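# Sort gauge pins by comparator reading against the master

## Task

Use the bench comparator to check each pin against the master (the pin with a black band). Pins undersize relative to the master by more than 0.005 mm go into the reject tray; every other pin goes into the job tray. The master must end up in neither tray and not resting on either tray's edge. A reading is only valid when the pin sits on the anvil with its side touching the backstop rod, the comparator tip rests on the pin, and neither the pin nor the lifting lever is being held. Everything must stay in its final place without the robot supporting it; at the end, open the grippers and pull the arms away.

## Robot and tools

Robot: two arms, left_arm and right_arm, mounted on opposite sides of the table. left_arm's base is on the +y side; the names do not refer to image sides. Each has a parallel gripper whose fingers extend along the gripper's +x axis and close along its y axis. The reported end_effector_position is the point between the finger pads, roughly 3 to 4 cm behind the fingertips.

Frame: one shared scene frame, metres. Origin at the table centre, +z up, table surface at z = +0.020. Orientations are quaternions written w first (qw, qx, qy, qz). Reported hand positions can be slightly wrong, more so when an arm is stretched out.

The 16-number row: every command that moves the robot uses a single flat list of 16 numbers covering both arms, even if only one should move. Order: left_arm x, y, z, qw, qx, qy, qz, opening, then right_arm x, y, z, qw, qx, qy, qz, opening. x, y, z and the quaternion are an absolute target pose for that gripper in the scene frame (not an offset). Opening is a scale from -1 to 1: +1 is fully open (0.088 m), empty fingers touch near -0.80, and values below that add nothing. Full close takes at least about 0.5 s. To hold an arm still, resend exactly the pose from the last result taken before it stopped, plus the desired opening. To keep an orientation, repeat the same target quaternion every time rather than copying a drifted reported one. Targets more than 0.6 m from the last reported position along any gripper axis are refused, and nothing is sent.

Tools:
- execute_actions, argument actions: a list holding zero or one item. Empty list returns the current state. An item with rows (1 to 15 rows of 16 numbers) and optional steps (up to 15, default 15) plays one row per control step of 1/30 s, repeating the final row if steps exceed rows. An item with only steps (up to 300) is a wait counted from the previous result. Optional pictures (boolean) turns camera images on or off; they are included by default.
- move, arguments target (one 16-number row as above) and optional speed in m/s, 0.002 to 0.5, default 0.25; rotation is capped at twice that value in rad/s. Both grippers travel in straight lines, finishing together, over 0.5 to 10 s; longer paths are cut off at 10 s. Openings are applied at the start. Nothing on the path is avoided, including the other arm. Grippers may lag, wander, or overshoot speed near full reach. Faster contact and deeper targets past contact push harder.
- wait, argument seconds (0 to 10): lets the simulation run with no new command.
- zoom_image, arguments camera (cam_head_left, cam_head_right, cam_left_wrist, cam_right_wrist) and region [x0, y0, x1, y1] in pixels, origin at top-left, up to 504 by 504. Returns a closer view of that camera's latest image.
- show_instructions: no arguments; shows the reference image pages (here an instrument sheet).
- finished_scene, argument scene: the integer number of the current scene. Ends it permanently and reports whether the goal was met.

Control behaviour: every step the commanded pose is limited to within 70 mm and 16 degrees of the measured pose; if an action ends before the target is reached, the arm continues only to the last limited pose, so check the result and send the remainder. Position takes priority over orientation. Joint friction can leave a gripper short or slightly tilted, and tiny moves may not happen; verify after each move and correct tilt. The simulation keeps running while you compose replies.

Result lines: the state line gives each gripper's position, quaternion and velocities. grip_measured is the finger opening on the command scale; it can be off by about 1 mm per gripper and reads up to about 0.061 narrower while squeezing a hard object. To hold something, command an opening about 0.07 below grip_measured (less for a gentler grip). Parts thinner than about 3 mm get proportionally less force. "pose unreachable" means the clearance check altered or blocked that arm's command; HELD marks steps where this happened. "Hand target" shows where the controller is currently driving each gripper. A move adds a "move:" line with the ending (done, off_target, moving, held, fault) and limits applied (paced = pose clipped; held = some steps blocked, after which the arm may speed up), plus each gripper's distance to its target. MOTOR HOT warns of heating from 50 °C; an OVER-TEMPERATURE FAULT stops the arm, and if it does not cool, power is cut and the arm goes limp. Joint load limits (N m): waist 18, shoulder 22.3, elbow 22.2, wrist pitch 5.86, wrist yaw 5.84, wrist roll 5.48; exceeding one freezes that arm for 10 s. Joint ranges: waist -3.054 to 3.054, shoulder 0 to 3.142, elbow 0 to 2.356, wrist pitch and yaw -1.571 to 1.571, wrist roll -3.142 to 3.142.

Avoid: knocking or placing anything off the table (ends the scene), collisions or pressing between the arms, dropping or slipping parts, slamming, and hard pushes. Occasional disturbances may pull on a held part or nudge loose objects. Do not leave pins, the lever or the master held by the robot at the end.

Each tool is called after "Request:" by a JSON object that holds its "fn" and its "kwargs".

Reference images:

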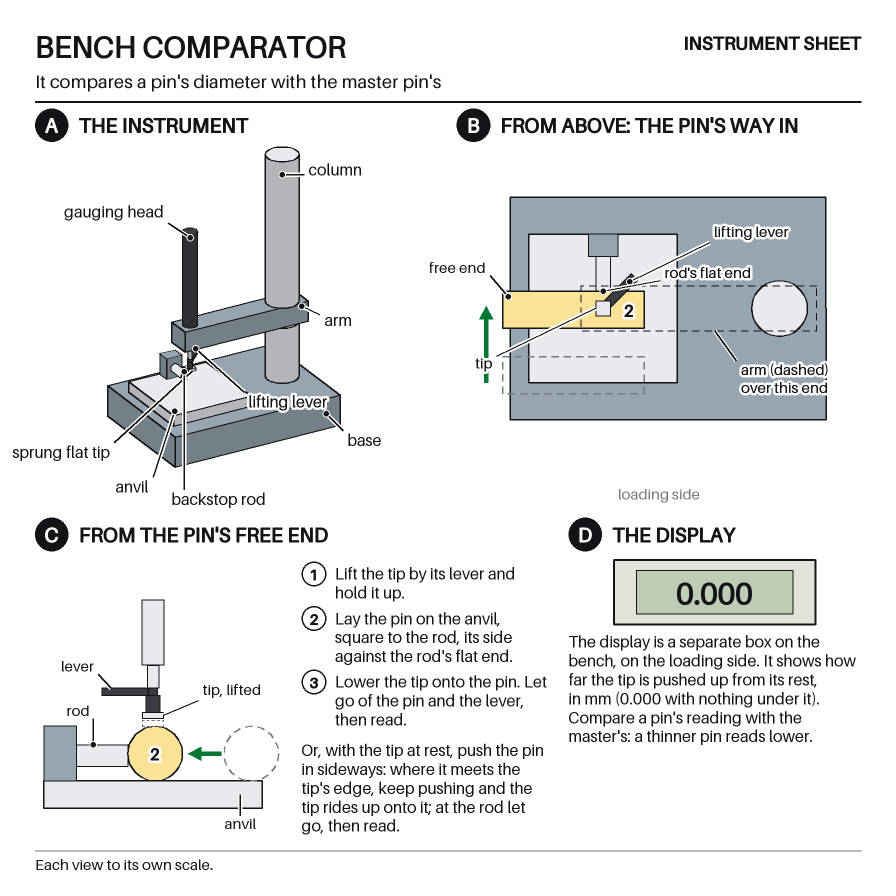

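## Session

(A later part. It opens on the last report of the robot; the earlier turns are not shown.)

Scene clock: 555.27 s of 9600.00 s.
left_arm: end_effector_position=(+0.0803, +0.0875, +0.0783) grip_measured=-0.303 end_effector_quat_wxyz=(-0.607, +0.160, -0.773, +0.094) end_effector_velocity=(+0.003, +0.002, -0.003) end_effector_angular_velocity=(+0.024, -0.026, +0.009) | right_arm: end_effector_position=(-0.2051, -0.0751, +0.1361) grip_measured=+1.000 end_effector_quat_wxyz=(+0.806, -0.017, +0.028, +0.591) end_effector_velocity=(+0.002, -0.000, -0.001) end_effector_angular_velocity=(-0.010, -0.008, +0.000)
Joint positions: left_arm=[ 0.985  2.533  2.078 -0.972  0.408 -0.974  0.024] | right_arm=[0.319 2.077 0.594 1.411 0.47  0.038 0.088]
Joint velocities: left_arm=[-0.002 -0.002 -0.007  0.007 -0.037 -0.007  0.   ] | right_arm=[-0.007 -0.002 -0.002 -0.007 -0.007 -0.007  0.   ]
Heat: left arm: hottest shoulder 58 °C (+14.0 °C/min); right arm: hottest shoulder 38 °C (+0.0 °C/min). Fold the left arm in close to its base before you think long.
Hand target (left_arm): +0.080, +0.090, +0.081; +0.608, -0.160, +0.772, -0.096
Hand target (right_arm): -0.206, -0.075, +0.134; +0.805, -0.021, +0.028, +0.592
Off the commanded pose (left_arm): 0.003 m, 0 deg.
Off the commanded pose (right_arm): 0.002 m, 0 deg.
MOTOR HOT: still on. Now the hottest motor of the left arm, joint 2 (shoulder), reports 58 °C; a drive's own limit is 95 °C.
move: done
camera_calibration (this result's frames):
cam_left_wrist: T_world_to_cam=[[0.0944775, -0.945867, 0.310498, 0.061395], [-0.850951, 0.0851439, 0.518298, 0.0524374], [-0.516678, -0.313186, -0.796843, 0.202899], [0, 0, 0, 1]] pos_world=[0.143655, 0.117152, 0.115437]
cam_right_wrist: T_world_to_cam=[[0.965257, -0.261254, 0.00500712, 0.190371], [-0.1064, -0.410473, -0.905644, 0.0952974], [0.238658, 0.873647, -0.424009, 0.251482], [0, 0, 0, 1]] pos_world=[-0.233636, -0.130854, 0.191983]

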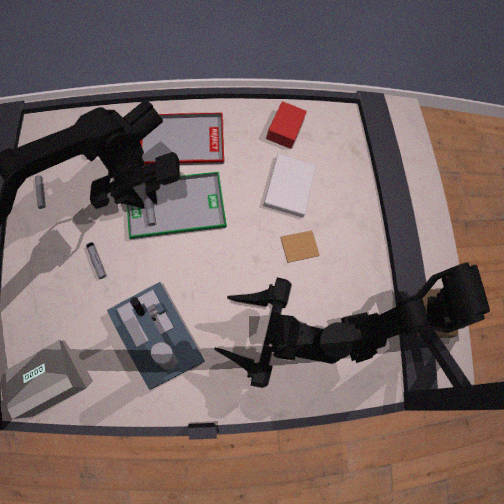

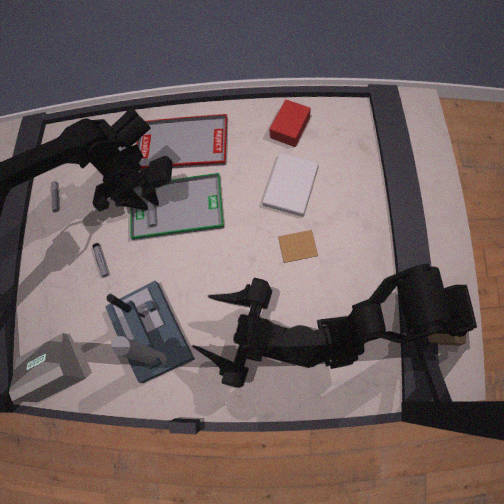

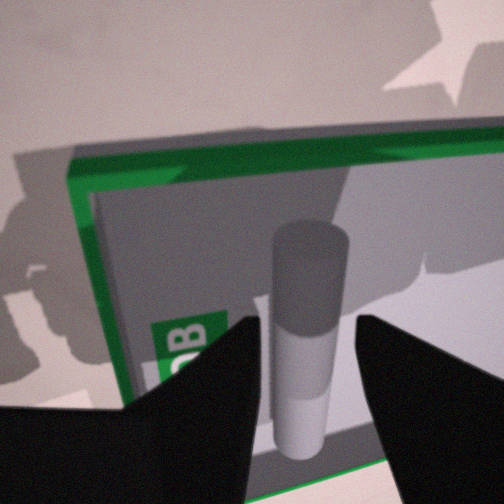

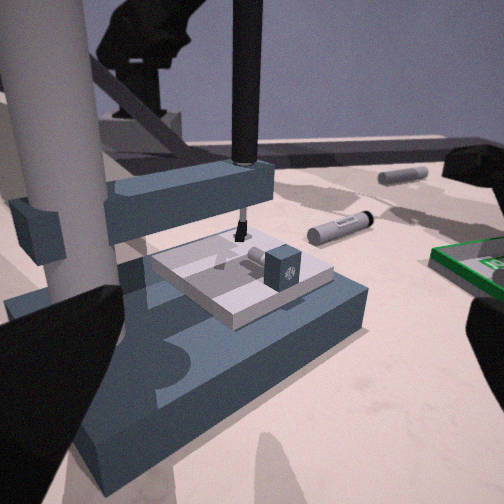

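Request:
{"fn": "move", "kwargs": {"target": [0.086, 0.110, 0.135, 0.6077, -0.1600, 0.7720, -0.0956, -0.30, -0.206, -0.075, 0.134, 0.8054, -0.0207, 0.0281, 0.5916, 1.0], "speed": 0.06}}

Request:
{"fn": "move", "kwargs": {"target": [0.140, 0.327, 0.125, 0.6079, -0.0415, 0.7923, 0.0319, -0.1, -0.206, -0.075, 0.134, 0.8054, -0.0207, 0.0281, 0.5916, 1.0], "speed": 0.15}}

Scene clock: 560.30 s of 9600.00 s.
left_arm: end_effector_position=(+0.0833, +0.1116, +0.1259) grip_measured=-0.302 end_effector_quat_wxyz=(-0.604, +0.156, -0.777, +0.087) end_effector_velocity=(-0.003, +0.003, -0.002) end_effector_angular_velocity=(+0.026, -0.008, -0.025) | right_arm: end_effector_position=(-0.2051, -0.0751, +0.1361) grip_measured=+1.000 end_effector_quat_wxyz=(+0.806, -0.017, +0.028, +0.591) end_effector_velocity=(+0.002, -0.001, -0.001) end_effector_angular_velocity=(-0.014, -0.023, -0.008)
Joint positions: left_arm=[ 1.023  2.437  2.095 -1.12   0.412 -0.934  0.024] | right_arm=[0.319 2.077 0.594 1.411 0.47  0.038 0.088]
Joint velocities: left_arm=[-0.007  0.002  0.002 -0.022 -0.022  0.022 -0.   ] | right_arm=[-0.002 -0.002 -0.002 -0.007  0.007 -0.022  0.   ]
Heat: left arm: hottest shoulder 59 °C (+15.2 °C/min); right arm: hottest shoulder 38 °C (+0.0 °C/min). Fold the left arm in close to its base before you think long.
Hand target (left_arm): +0.086, +0.110, +0.135; +0.608, -0.160, +0.772, -0.095
Hand target (right_arm): -0.206, -0.075, +0.134; +0.805, -0.021, +0.028, +0.592
Off the commanded pose (left_arm): 0.010 m, 1 deg.
Off the commanded pose (right_arm): 0.002 m, 0 deg.
MOTOR HOT: still on. Now the hottest motor of the left arm, joint 2 (shoulder), reports 59 °C; a drive's own limit is 95 °C.
After step 90, 0.63 s passed at rest.
move: off_target (left_arm)
camera_calibration (this result's frames):
cam_left_wrist: T_world_to_cam=[[0.098474, -0.950077, 0.296068, 0.0710635], [-0.844904, 0.0773682, 0.529293, 0.0272477], [-0.525775, -0.302271, -0.795105, 0.249288], [0, 0, 0, 1]] pos_world=[0.147093, 0.14076, 0.162748]
cam_right_wrist: T_world_to_cam=[[0.965257, -0.261254, 0.00500712, 0.190371], [-0.1064, -0.410473, -0.905644, 0.0952974], [0.238658, 0.873647, -0.424009, 0.251482], [0, 0, 0, 1]] pos_world=[-0.233636, -0.130854, 0.191983]

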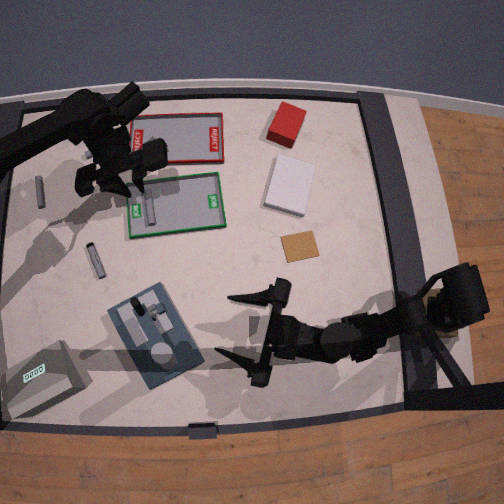

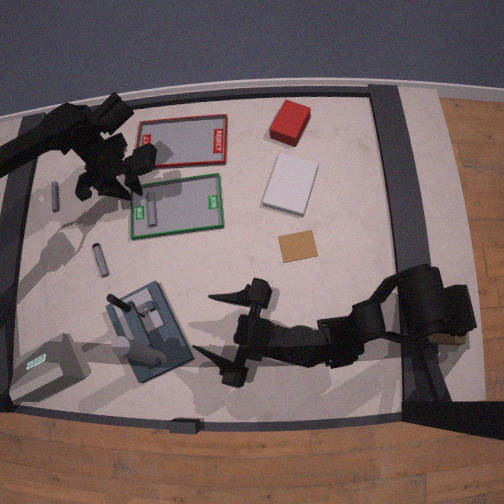

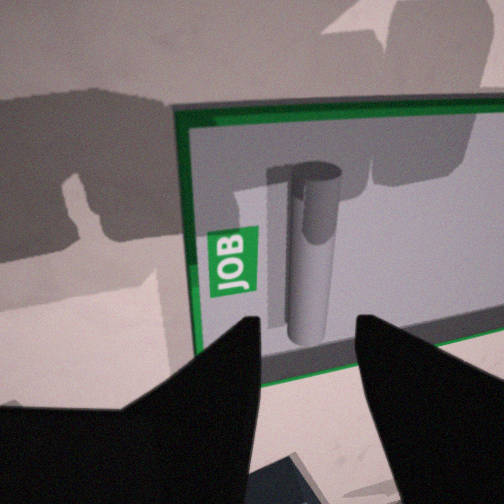

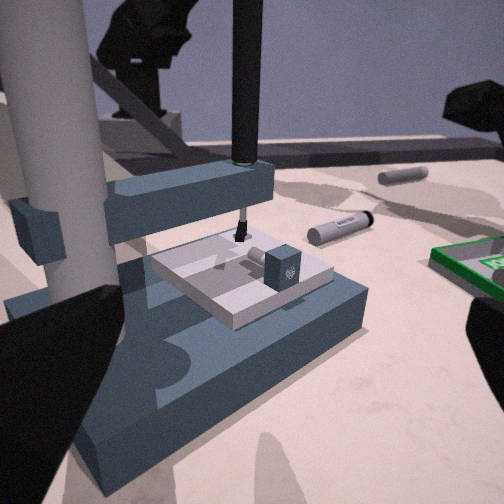

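Scene clock: 562.20 s of 9600.00 s.
left_arm: end_effector_position=(+0.1423, +0.3253, +0.1223) grip_measured=-0.102 end_effector_quat_wxyz=(-0.608, +0.043, -0.792, -0.032) end_effector_velocity=(-0.002, +0.001, +0.001) end_effector_angular_velocity=(+0.011, +0.004, +0.003) | right_arm: end_effector_position=(-0.2051, -0.0751, +0.1361) grip_measured=+1.000 end_effector_quat_wxyz=(+0.806, -0.017, +0.028, +0.591) end_effector_velocity=(+0.000, +0.000, -0.001) end_effector_angular_velocity=(-0.010, -0.007, +0.015)
Joint positions: left_arm=[ 1.401  2.326  1.912 -1.382  0.134 -0.526  0.034] | right_arm=[0.319 2.077 0.594 1.411 0.47  0.038 0.088]
Joint velocities: left_arm=[-0.002 -0.002 -0.002 -0.007 -0.007 -0.007 -0.   ] | right_arm=[-0.007 -0.002 -0.002 -0.007 -0.022 -0.007  0.   ]
Heat: left arm: hottest shoulder 60 °C (+16.0 °C/min); right arm: hottest shoulder 38 °C (+0.0 °C/min). Fold the left arm in close to its base before you think long.
Hand target (left_arm): +0.139, +0.327, +0.125; +0.608, -0.040, +0.792, +0.032
Hand target (right_arm): -0.206, -0.075, +0.134; +0.805, -0.021, +0.028, +0.592
Off the commanded pose (left_arm): 0.004 m, 0 deg.
Off the commanded pose (right_arm): 0.002 m, 0 deg.
MOTOR HOT: still on. Now the hottest motor of the left arm, joint 2 (shoulder), reports 60 °C; a drive's own limit is 95 °C.
move: done
camera_calibration (this result's frames):
cam_left_wrist: T_world_to_cam=[[0.0684477, -0.997243, -0.0286509, 0.328631], [-0.828733, -0.0728236, 0.554886, 0.105881], [-0.555442, -0.0142366, -0.831433, 0.257027], [0, 0, 0, 1]] pos_world=[0.208017, 0.339095, 0.164364]
cam_right_wrist: T_world_to_cam=[[0.965257, -0.261254, 0.00500712, 0.190371], [-0.1064, -0.410473, -0.905644, 0.0952974], [0.238658, 0.873647, -0.424009, 0.251482], [0, 0, 0, 1]] pos_world=[-0.233636, -0.130854, 0.191983]

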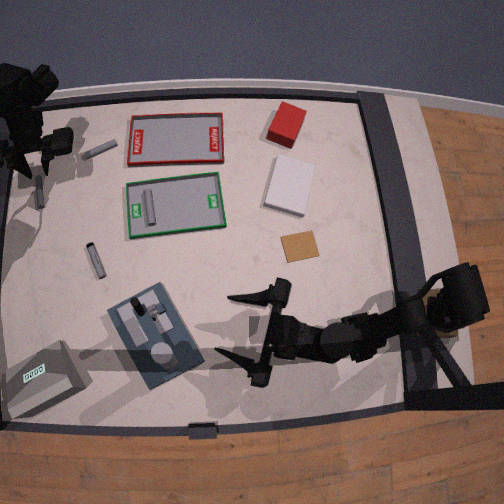

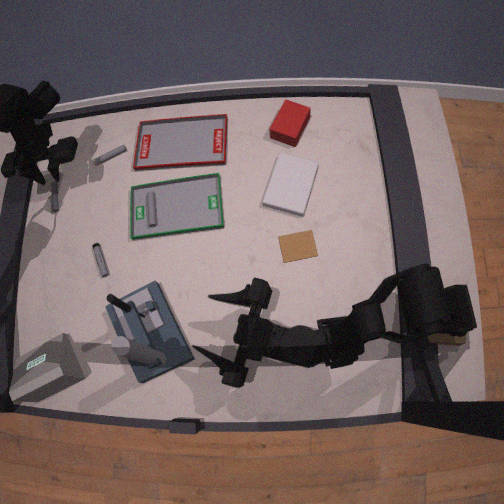

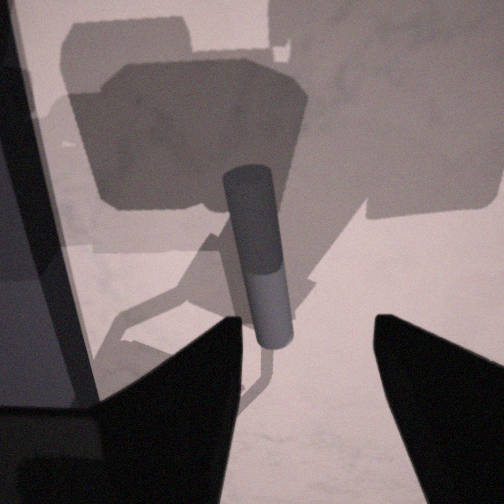

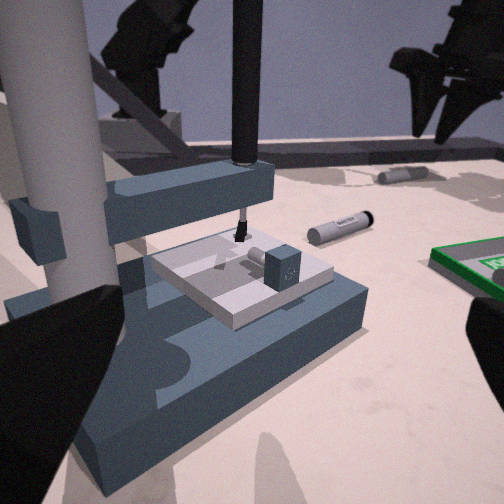

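Request:
{"fn": "move", "kwargs": {"target": [0.134, 0.340, 0.088, 0.6035, -0.1036, 0.7866, 0.0795, -0.1, -0.206, -0.075, 0.134, 0.8054, -0.0207, 0.0281, 0.5916, 1.0], "speed": 0.06}}

Scene clock: 569.40 s of 9600.00 s.
left_arm: end_effector_position=(+0.1357, +0.3386, +0.0854) grip_measured=-0.102 end_effector_quat_wxyz=(-0.603, +0.100, -0.788, -0.079) end_effector_velocity=(-0.004, +0.002, +0.002) end_effector_angular_velocity=(+0.011, +0.004, +0.003) | right_arm: end_effector_position=(-0.2051, -0.0751, +0.1361) grip_measured=+1.000 end_effector_quat_wxyz=(+0.806, -0.017, +0.028, +0.591) end_effector_velocity=(+0.000, -0.001, -0.007) end_effector_angular_velocity=(-0.038, -0.013, +0.005)
Joint positions: left_arm=[ 1.434  2.306  1.727 -1.205  0.157 -0.638  0.034] | right_arm=[0.319 2.077 0.594 1.411 0.47  0.038 0.088]
Joint velocities: left_arm=[-0.002 -0.012 -0.012 -0.007 -0.007 -0.007 -0.   ] | right_arm=[-0.002 -0.002 -0.002 -0.037 -0.007 -0.007  0.   ]
Heat: left arm: hottest shoulder 60 °C (+15.2 °C/min); right arm: hottest shoulder 38 °C (+0.0 °C/min). Fold the left arm in close to its base before you think long.
Hand target (left_arm): +0.134, +0.340, +0.088; +0.603, -0.104, +0.787, +0.079
Hand target (right_arm): -0.206, -0.075, +0.134; +0.805, -0.021, +0.028, +0.592
Off the commanded pose (left_arm): 0.003 m, 1 deg.
Off the commanded pose (right_arm): 0.002 m, 0 deg.
MOTOR HOT: still on. Now the hottest motor of the left arm, joint 2 (shoulder), reports 60 °C; a drive's own limit is 95 °C.
After step 90, 2.60 s passed at rest.
move: done
camera_calibration (this result's frames):
cam_left_wrist: T_world_to_cam=[[0.212643, -0.976547, -0.0337417, 0.315138], [-0.806577, -0.194914, 0.558069, 0.159882], [-0.551558, -0.0914542, -0.829108, 0.248265], [0, 0, 0, 1]] pos_world=[0.198878, 0.361615, 0.127247]
cam_right_wrist: T_world_to_cam=[[0.965257, -0.261254, 0.00500712, 0.190371], [-0.1064, -0.410473, -0.905644, 0.0952974], [0.238658, 0.873647, -0.424009, 0.251482], [0, 0, 0, 1]] pos_world=[-0.233636, -0.130854, 0.191983]

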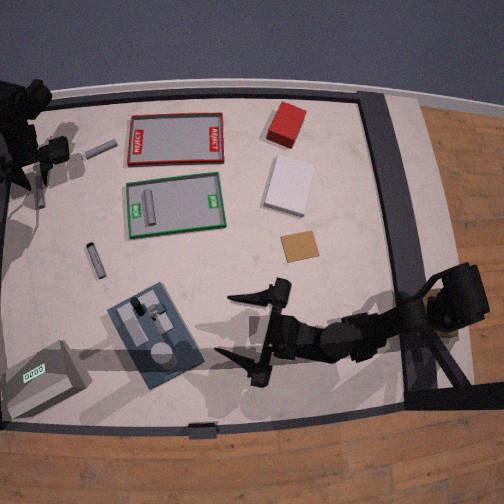

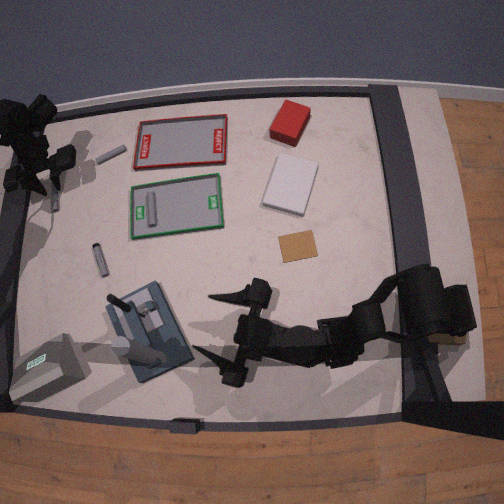

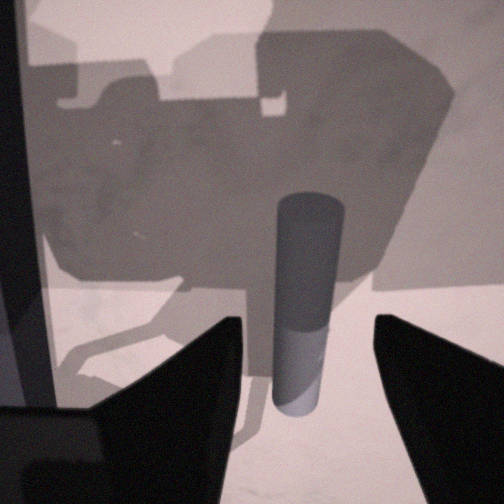

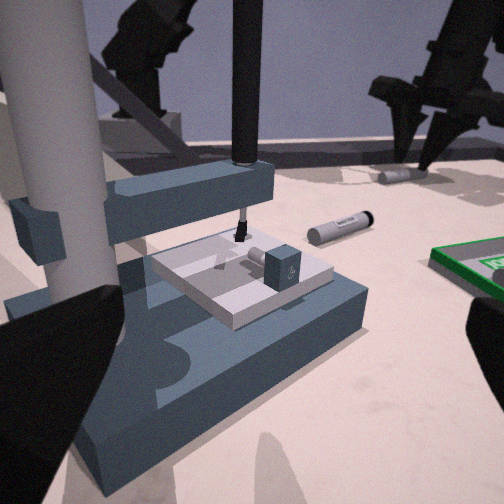

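Request:
{"fn": "move", "kwargs": {"target": [0.134, 0.3405, 0.067, 0.6035, -0.1036, 0.7866, 0.0795, -0.1, -0.206, -0.075, 0.134, 0.8054, -0.0207, 0.0281, 0.5916, 1.0], "speed": 0.02}}

Scene clock: 574.00 s of 9600.00 s.
left_arm: end_effector_position=(+0.1382, +0.3378, +0.0755) grip_measured=-0.102 end_effector_quat_wxyz=(-0.612, +0.105, -0.780, -0.073) end_effector_velocity=(-0.001, +0.003, +0.001) end_effector_angular_velocity=(+0.011, +0.004, +0.008) | right_arm: end_effector_position=(-0.2051, -0.0751, +0.1361) grip_measured=+1.000 end_effector_quat_wxyz=(+0.806, -0.017, +0.028, +0.591) end_effector_velocity=(+0.005, -0.002, -0.003) end_effector_angular_velocity=(-0.019, -0.023, -0.013)
Joint positions: left_arm=[ 1.435  2.305  1.688 -1.139  0.157 -0.639  0.034] | right_arm=[0.319 2.077 0.594 1.411 0.47  0.038 0.088]
Joint velocities: left_arm=[ 0.002 -0.002 -0.002 -0.007 -0.007 -0.007 -0.   ] | right_arm=[-0.007 -0.002 -0.007 -0.007  0.007 -0.022  0.   ]
Heat: left arm: hottest shoulder 60 °C (+15.1 °C/min); right arm: hottest shoulder 38 °C (+0.0 °C/min). Fold the left arm in close to its base before you think long.
Hand target (left_arm): +0.134, +0.340, +0.067; +0.603, -0.103, +0.787, +0.080
Hand target (right_arm): -0.206, -0.075, +0.134; +0.805, -0.021, +0.028, +0.592
Off the commanded pose (left_arm): 0.010 m, 1 deg.
Off the commanded pose (right_arm): 0.002 m, 0 deg.
MOTOR HOT: still on. Now the hottest motor of the left arm, joint 2 (shoulder), reports 60 °C; a drive's own limit is 95 °C.
After step 90, 0.43 s passed at rest.
move: off_target (left_arm)
camera_calibration (this result's frames):
cam_left_wrist: T_world_to_cam=[[0.214788, -0.976509, -0.0172047, 0.311987], [-0.820904, -0.19005, 0.538515, 0.169138], [-0.529134, -0.101543, -0.84244, 0.242642], [0, 0, 0, 1]] pos_world=[0.200225, 0.361442, 0.118696]
cam_right_wrist: T_world_to_cam=[[0.965257, -0.261254, 0.00500712, 0.190371], [-0.1064, -0.410473, -0.905644, 0.0952974], [0.238658, 0.873647, -0.424009, 0.251482], [0, 0, 0, 1]] pos_world=[-0.233636, -0.130854, 0.191983]

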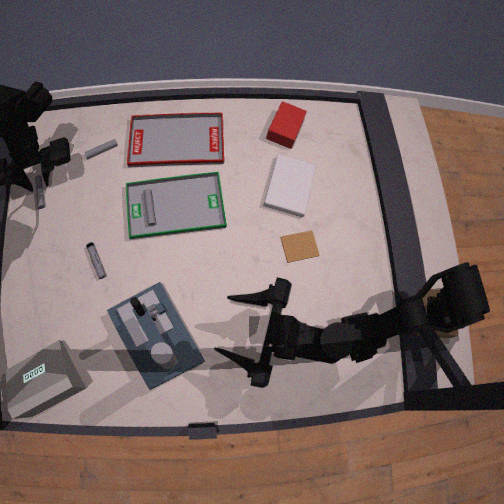

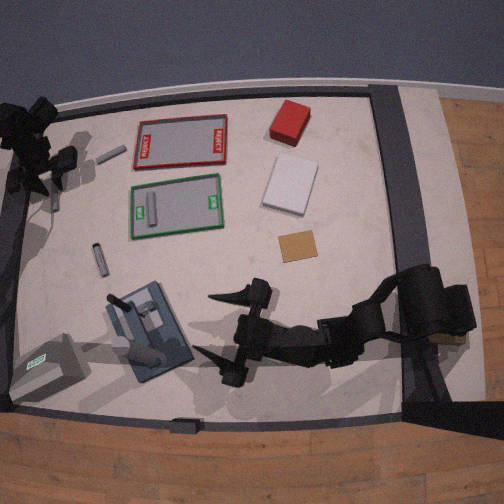

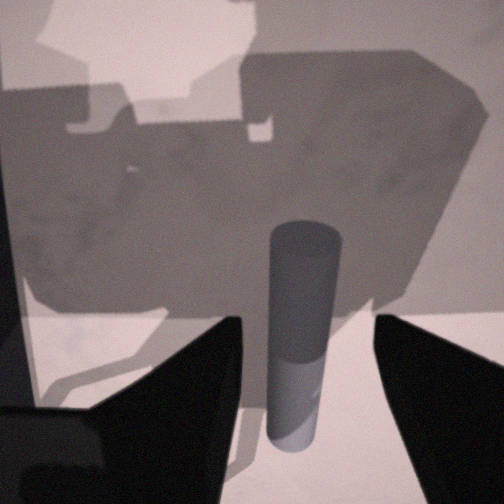

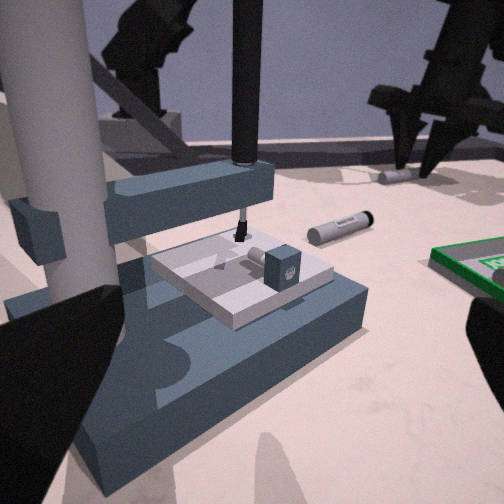

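Request:
{"fn": "move", "kwargs": {"target": [0.1335, 0.3425, 0.061, 0.6035, -0.1036, 0.7866, 0.0795, -0.1, -0.206, -0.075, 0.134, 0.8054, -0.0207, 0.0281, 0.5916, 1.0], "speed": 0.012}}

Scene clock: 578.33 s of 9600.00 s.
left_arm: end_effector_position=(+0.1379, +0.3397, +0.0700) grip_measured=-0.102 end_effector_quat_wxyz=(-0.613, +0.106, -0.780, -0.074) end_effector_velocity=(-0.004, +0.002, -0.002) end_effector_angular_velocity=(+0.012, +0.012, -0.011) | right_arm: end_effector_position=(-0.2051, -0.0751, +0.1361) grip_measured=+1.000 end_effector_quat_wxyz=(+0.806, -0.017, +0.028, +0.591) end_effector_velocity=(+0.000, -0.001, -0.006) end_effector_angular_velocity=(-0.029, -0.010, +0.015)
Joint positions: left_arm=[ 1.439  2.308  1.671 -1.117  0.157 -0.639  0.034] | right_arm=[0.319 2.077 0.594 1.411 0.47  0.038 0.088]
Joint velocities: left_arm=[-0.002  0.002 -0.007 -0.007 -0.007  0.007  0.   ] | right_arm=[-0.007 -0.002 -0.007 -0.022 -0.022 -0.007  0.   ]
Heat: left arm: hottest shoulder 58 °C (+13.0 °C/min); right arm: hottest shoulder 38 °C (+0.0 °C/min). Fold the left arm in close to its base before you think long.
Hand target (left_arm): +0.133, +0.343, +0.061; +0.603, -0.104, +0.787, +0.080
Hand target (right_arm): -0.206, -0.075, +0.134; +0.805, -0.021, +0.028, +0.592
Off the commanded pose (left_arm): 0.010 m, 1 deg.
Off the commanded pose (right_arm): 0.002 m, 0 deg.
MOTOR HOT: still on. Now the hottest motor of the left arm, joint 2 (shoulder), reports 58 °C; a drive's own limit is 95 °C.
move: off_target (left_arm)
camera_calibration (this result's frames):
cam_left_wrist: T_world_to_cam=[[0.218902, -0.975607, -0.0165437, 0.31286], [-0.820667, -0.193256, 0.537733, 0.173354], [-0.527813, -0.104134, -0.842953, 0.238837], [0, 0, 0, 1]] pos_world=[0.199841, 0.363601, 0.113286]
cam_right_wrist: T_world_to_cam=[[0.965257, -0.261254, 0.00500712, 0.190371], [-0.1064, -0.410473, -0.905644, 0.0952974], [0.238658, 0.873647, -0.424009, 0.251482], [0, 0, 0, 1]] pos_world=[-0.233636, -0.130854, 0.191983]

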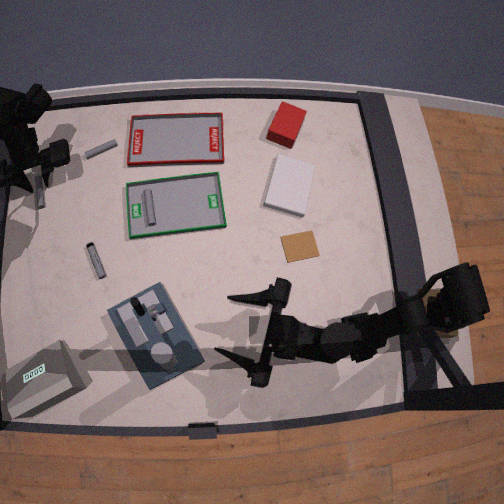

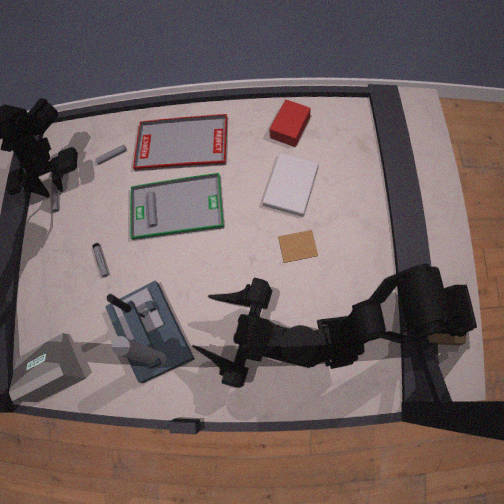

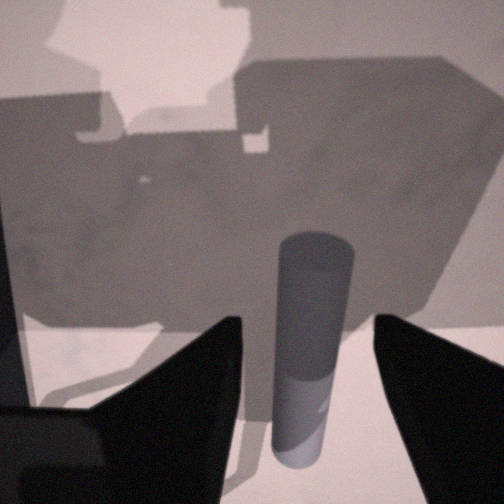

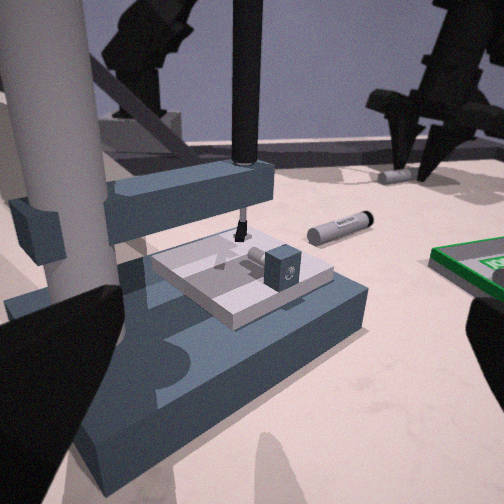

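Request:
{"fn": "move", "kwargs": {"target": [0.1330, 0.3428, 0.059, 0.6035, -0.1036, 0.7866, 0.0795, -0.1, -0.206, -0.075, 0.134, 0.8054, -0.0207, 0.0281, 0.5916, 1.0], "speed": 0.008}}

Request:
{"fn": "move", "kwargs": {"target": [0.1330, 0.3428, 0.059, 0.6035, -0.1036, 0.7866, 0.0795, -0.62, -0.206, -0.075, 0.134, 0.8054, -0.0207, 0.0281, 0.5916, 1.0], "speed": 0.008}}

Request:
{"fn": "move", "kwargs": {"target": [0.125, 0.335, 0.135, 0.6035, -0.1036, 0.7866, 0.0795, -0.62, -0.206, -0.075, 0.134, 0.8054, -0.0207, 0.0281, 0.5916, 1.0], "speed": 0.07}}

Scene clock: 583.83 s of 9600.00 s.
left_arm: end_effector_position=(+0.1377, +0.3398, +0.0683) grip_measured=-0.102 end_effector_quat_wxyz=(-0.613, +0.107, -0.779, -0.074) end_effector_velocity=(-0.009, +0.002, +0.000) end_effector_angular_velocity=(+0.011, +0.042, +0.006) | right_arm: end_effector_position=(-0.2051, -0.0751, +0.1361) grip_measured=+1.000 end_effector_quat_wxyz=(+0.806, -0.017, +0.028, +0.591) end_effector_velocity=(-0.004, +0.002, +0.000) end_effector_angular_velocity=(-0.009, -0.020, +0.026)
Joint positions: left_arm=[ 1.439  2.308  1.664 -1.109  0.157 -0.639  0.034] | right_arm=[0.319 2.077 0.594 1.411 0.47  0.038 0.088]
Joint velocities: left_arm=[-0.002  0.002 -0.002 -0.037  0.007 -0.007 -0.   ] | right_arm=[ 0.002 -0.002  0.002 -0.007 -0.022 -0.022  0.   ]
Heat: left arm: hottest shoulder 57 °C (+11.1 °C/min); right arm: hottest shoulder 38 °C (+0.0 °C/min). Fold the left arm in close to its base before you think long.
Hand target (left_arm): +0.133, +0.343, +0.059; +0.604, -0.104, +0.787, +0.079
Hand target (right_arm): -0.206, -0.075, +0.134; +0.805, -0.021, +0.028, +0.592
Off the commanded pose (left_arm): 0.011 m, 2 deg.
Off the commanded pose (right_arm): 0.002 m, 0 deg.
MOTOR HOT: still on. Now the hottest motor of the left arm, joint 2 (shoulder), reports 57 °C; a drive's own limit is 95 °C.
After step 90, 0.63 s passed at rest.
move: off_target (left_arm)
camera_calibration (this result's frames):
cam_left_wrist: T_world_to_cam=[[0.218925, -0.975616, -0.0156623, 0.312931], [-0.821424, -0.19294, 0.53669, 0.174159], [-0.526626, -0.104629, -0.843634, 0.237312], [0, 0, 0, 1]] pos_world=[0.199525, 0.363732, 0.111636]
cam_right_wrist: T_world_to_cam=[[0.965257, -0.261254, 0.00500712, 0.190371], [-0.1064, -0.410473, -0.905644, 0.0952974], [0.238658, 0.873647, -0.424009, 0.251482], [0, 0, 0, 1]] pos_world=[-0.233636, -0.130854, 0.191983]

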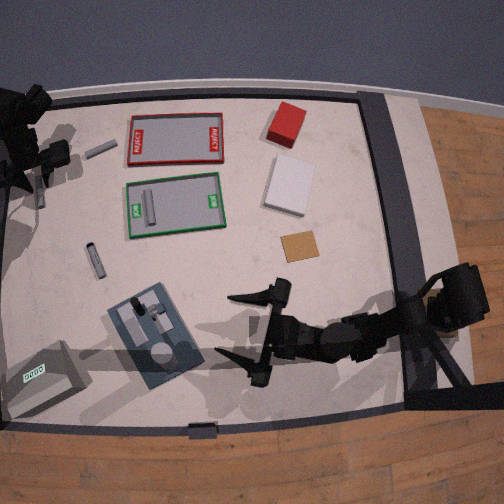

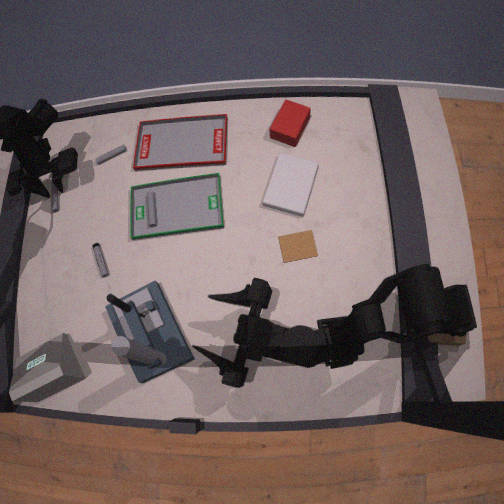

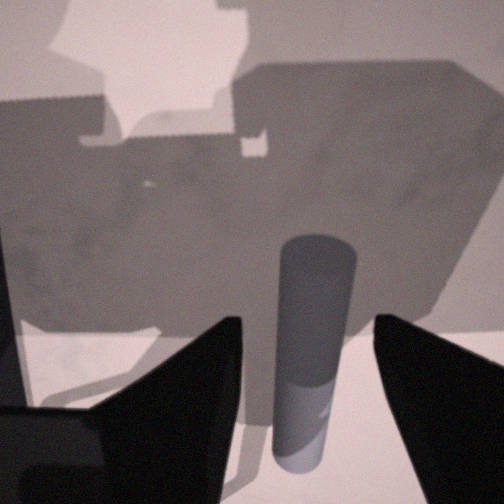

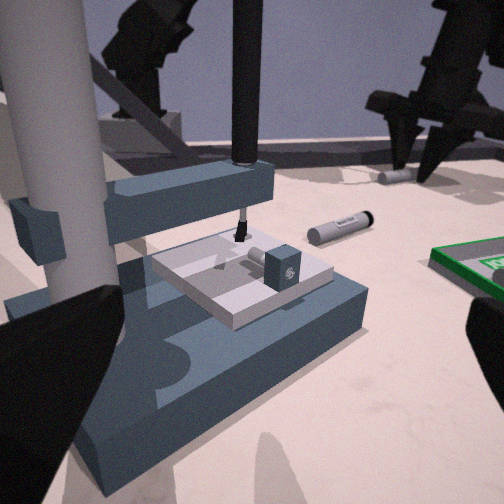

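Scene clock: 585.77 s of 9600.00 s.
left_arm: end_effector_position=(+0.1376, +0.3398, +0.0683) grip_measured=-0.538 end_effector_quat_wxyz=(-0.613, +0.107, -0.779, -0.074) end_effector_velocity=(-0.001, +0.003, +0.001) end_effector_angular_velocity=(+0.011, +0.005, +0.008) | right_arm: end_effector_position=(-0.2051, -0.0751, +0.1361) grip_measured=+1.000 end_effector_quat_wxyz=(+0.806, -0.017, +0.028, +0.591) end_effector_velocity=(+0.000, -0.002, -0.004) end_effector_angular_velocity=(-0.020, +0.004, +0.004)
Joint positions: left_arm=[ 1.439  2.308  1.664 -1.109  0.157 -0.639  0.013] | right_arm=[0.319 2.077 0.594 1.411 0.47  0.038 0.088]
Joint velocities: left_arm=[ 0.002 -0.002 -0.002 -0.007 -0.007 -0.007 -0.   ] | right_arm=[-0.002 -0.007 -0.007 -0.022 -0.007  0.007  0.   ]
Heat: left arm: hottest shoulder 56 °C (+9.1 °C/min); right arm: hottest shoulder 38 °C (+0.0 °C/min). Fold the left arm in close to its base before you think long.
Hand target (left_arm): +0.133, +0.343, +0.059; +0.603, -0.103, +0.787, +0.080
Hand target (right_arm): -0.206, -0.075, +0.134; +0.805, -0.021, +0.028, +0.592
Off the commanded pose (left_arm): 0.011 m, 2 deg.
Off the commanded pose (right_arm): 0.002 m, 0 deg.
MOTOR HOT: still on. Now the hottest motor of the left arm, joint 2 (shoulder), reports 56 °C; a drive's own limit is 95 °C.
move: off_target (left_arm)
camera_calibration (this result's frames):
cam_left_wrist: T_world_to_cam=[[0.218919, -0.975614, -0.0158827, 0.312993], [-0.821235, -0.193019, 0.536951, 0.174079], [-0.526923, -0.104506, -0.843464, 0.237276], [0, 0, 0, 1]] pos_world=[0.199466, 0.363757, 0.111633]
cam_right_wrist: T_world_to_cam=[[0.965257, -0.261254, 0.00500712, 0.190371], [-0.1064, -0.410473, -0.905644, 0.0952974], [0.238658, 0.873647, -0.424009, 0.251482], [0, 0, 0, 1]] pos_world=[-0.233636, -0.130854, 0.191983]

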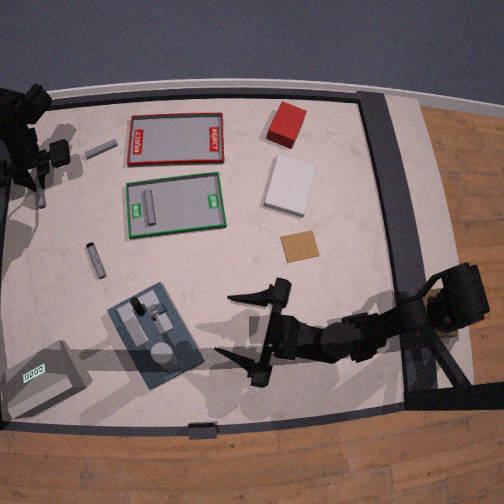

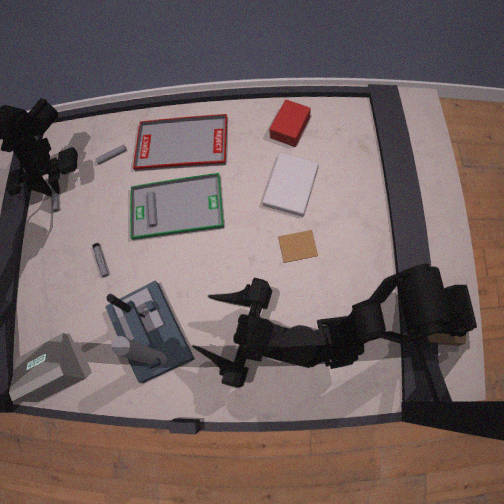

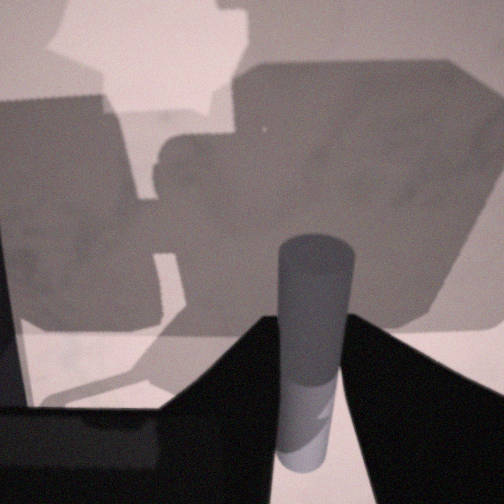

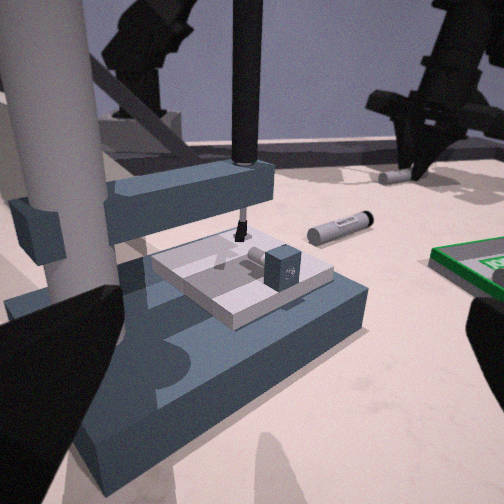

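Scene clock: 587.13 s of 9600.00 s.
left_arm: end_effector_position=(+0.1222, +0.3378, +0.1267) grip_measured=-0.538 end_effector_quat_wxyz=(-0.597, +0.099, -0.792, -0.084) end_effector_velocity=(-0.006, +0.001, +0.001) end_effector_angular_velocity=(+0.017, +0.018, -0.002) | right_arm: end_effector_position=(-0.2051, -0.0751, +0.1361) grip_measured=+1.000 end_effector_quat_wxyz=(+0.806, -0.017, +0.028, +0.591) end_effector_velocity=(-0.002, +0.000, -0.004) end_effector_angular_velocity=(-0.029, -0.023, +0.021)
Joint positions: left_arm=[ 1.419  2.224  1.756 -1.33   0.16  -0.658  0.013] | right_arm=[0.319 2.077 0.594 1.411 0.47  0.038 0.088]
Joint velocities: left_arm=[-0.007 -0.002 -0.002 -0.022 -0.007 -0.007  0.   ] | right_arm=[-0.002 -0.002 -0.002 -0.022 -0.022 -0.022  0.   ]
Heat: left arm: hottest shoulder 57 °C (+10.1 °C/min); right arm: hottest shoulder 38 °C (+0.0 °C/min). Fold the left arm in close to its base before you think long.
Hand target (left_arm): +0.124, +0.335, +0.135; +0.604, -0.104, +0.787, +0.079
Hand target (right_arm): -0.206, -0.075, +0.134; +0.805, -0.021, +0.028, +0.592
Off the commanded pose (left_arm): 0.009 m, 1 deg.
Off the commanded pose (right_arm): 0.002 m, 0 deg.
MOTOR HOT: still on. Now the hottest motor of the left arm, joint 2 (shoulder), reports 57 °C; a drive's own limit is 95 °C.
move: off_target (left_arm)
camera_calibration (this result's frames):
cam_left_wrist: T_world_to_cam=[[0.217556, -0.975011, -0.0449805, 0.318977], [-0.79681, -0.204031, 0.56874, 0.126372], [-0.563705, -0.0878916, -0.821287, 0.274309], [0, 0, 0, 1]] pos_world=[0.185929, 0.360899, 0.167761]
cam_right_wrist: T_world_to_cam=[[0.965257, -0.261254, 0.00500712, 0.190371], [-0.1064, -0.410473, -0.905644, 0.0952974], [0.238658, 0.873647, -0.424009, 0.251482], [0, 0, 0, 1]] pos_world=[-0.233636, -0.130854, 0.191983]

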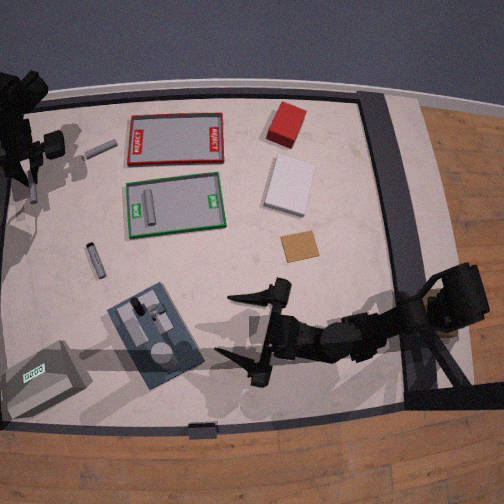

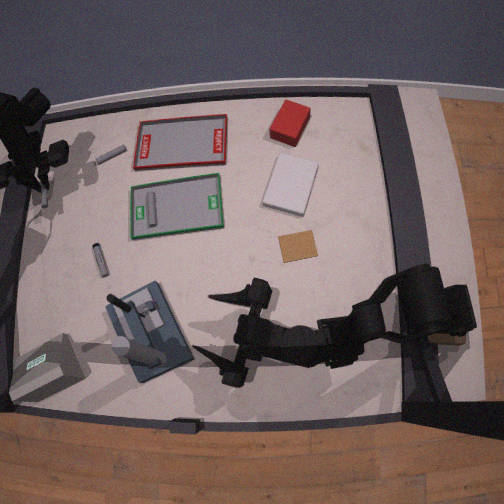

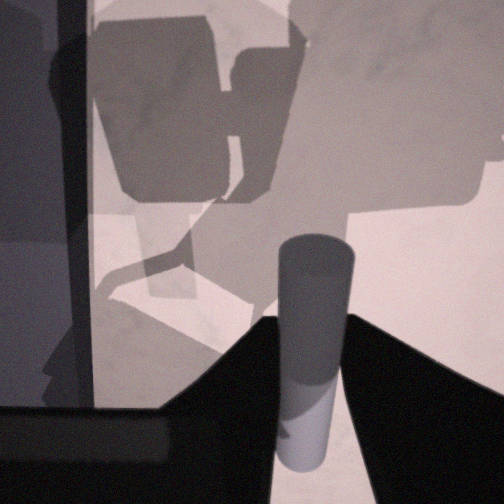

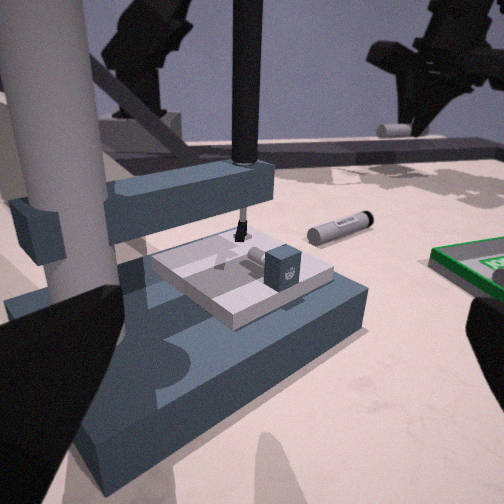

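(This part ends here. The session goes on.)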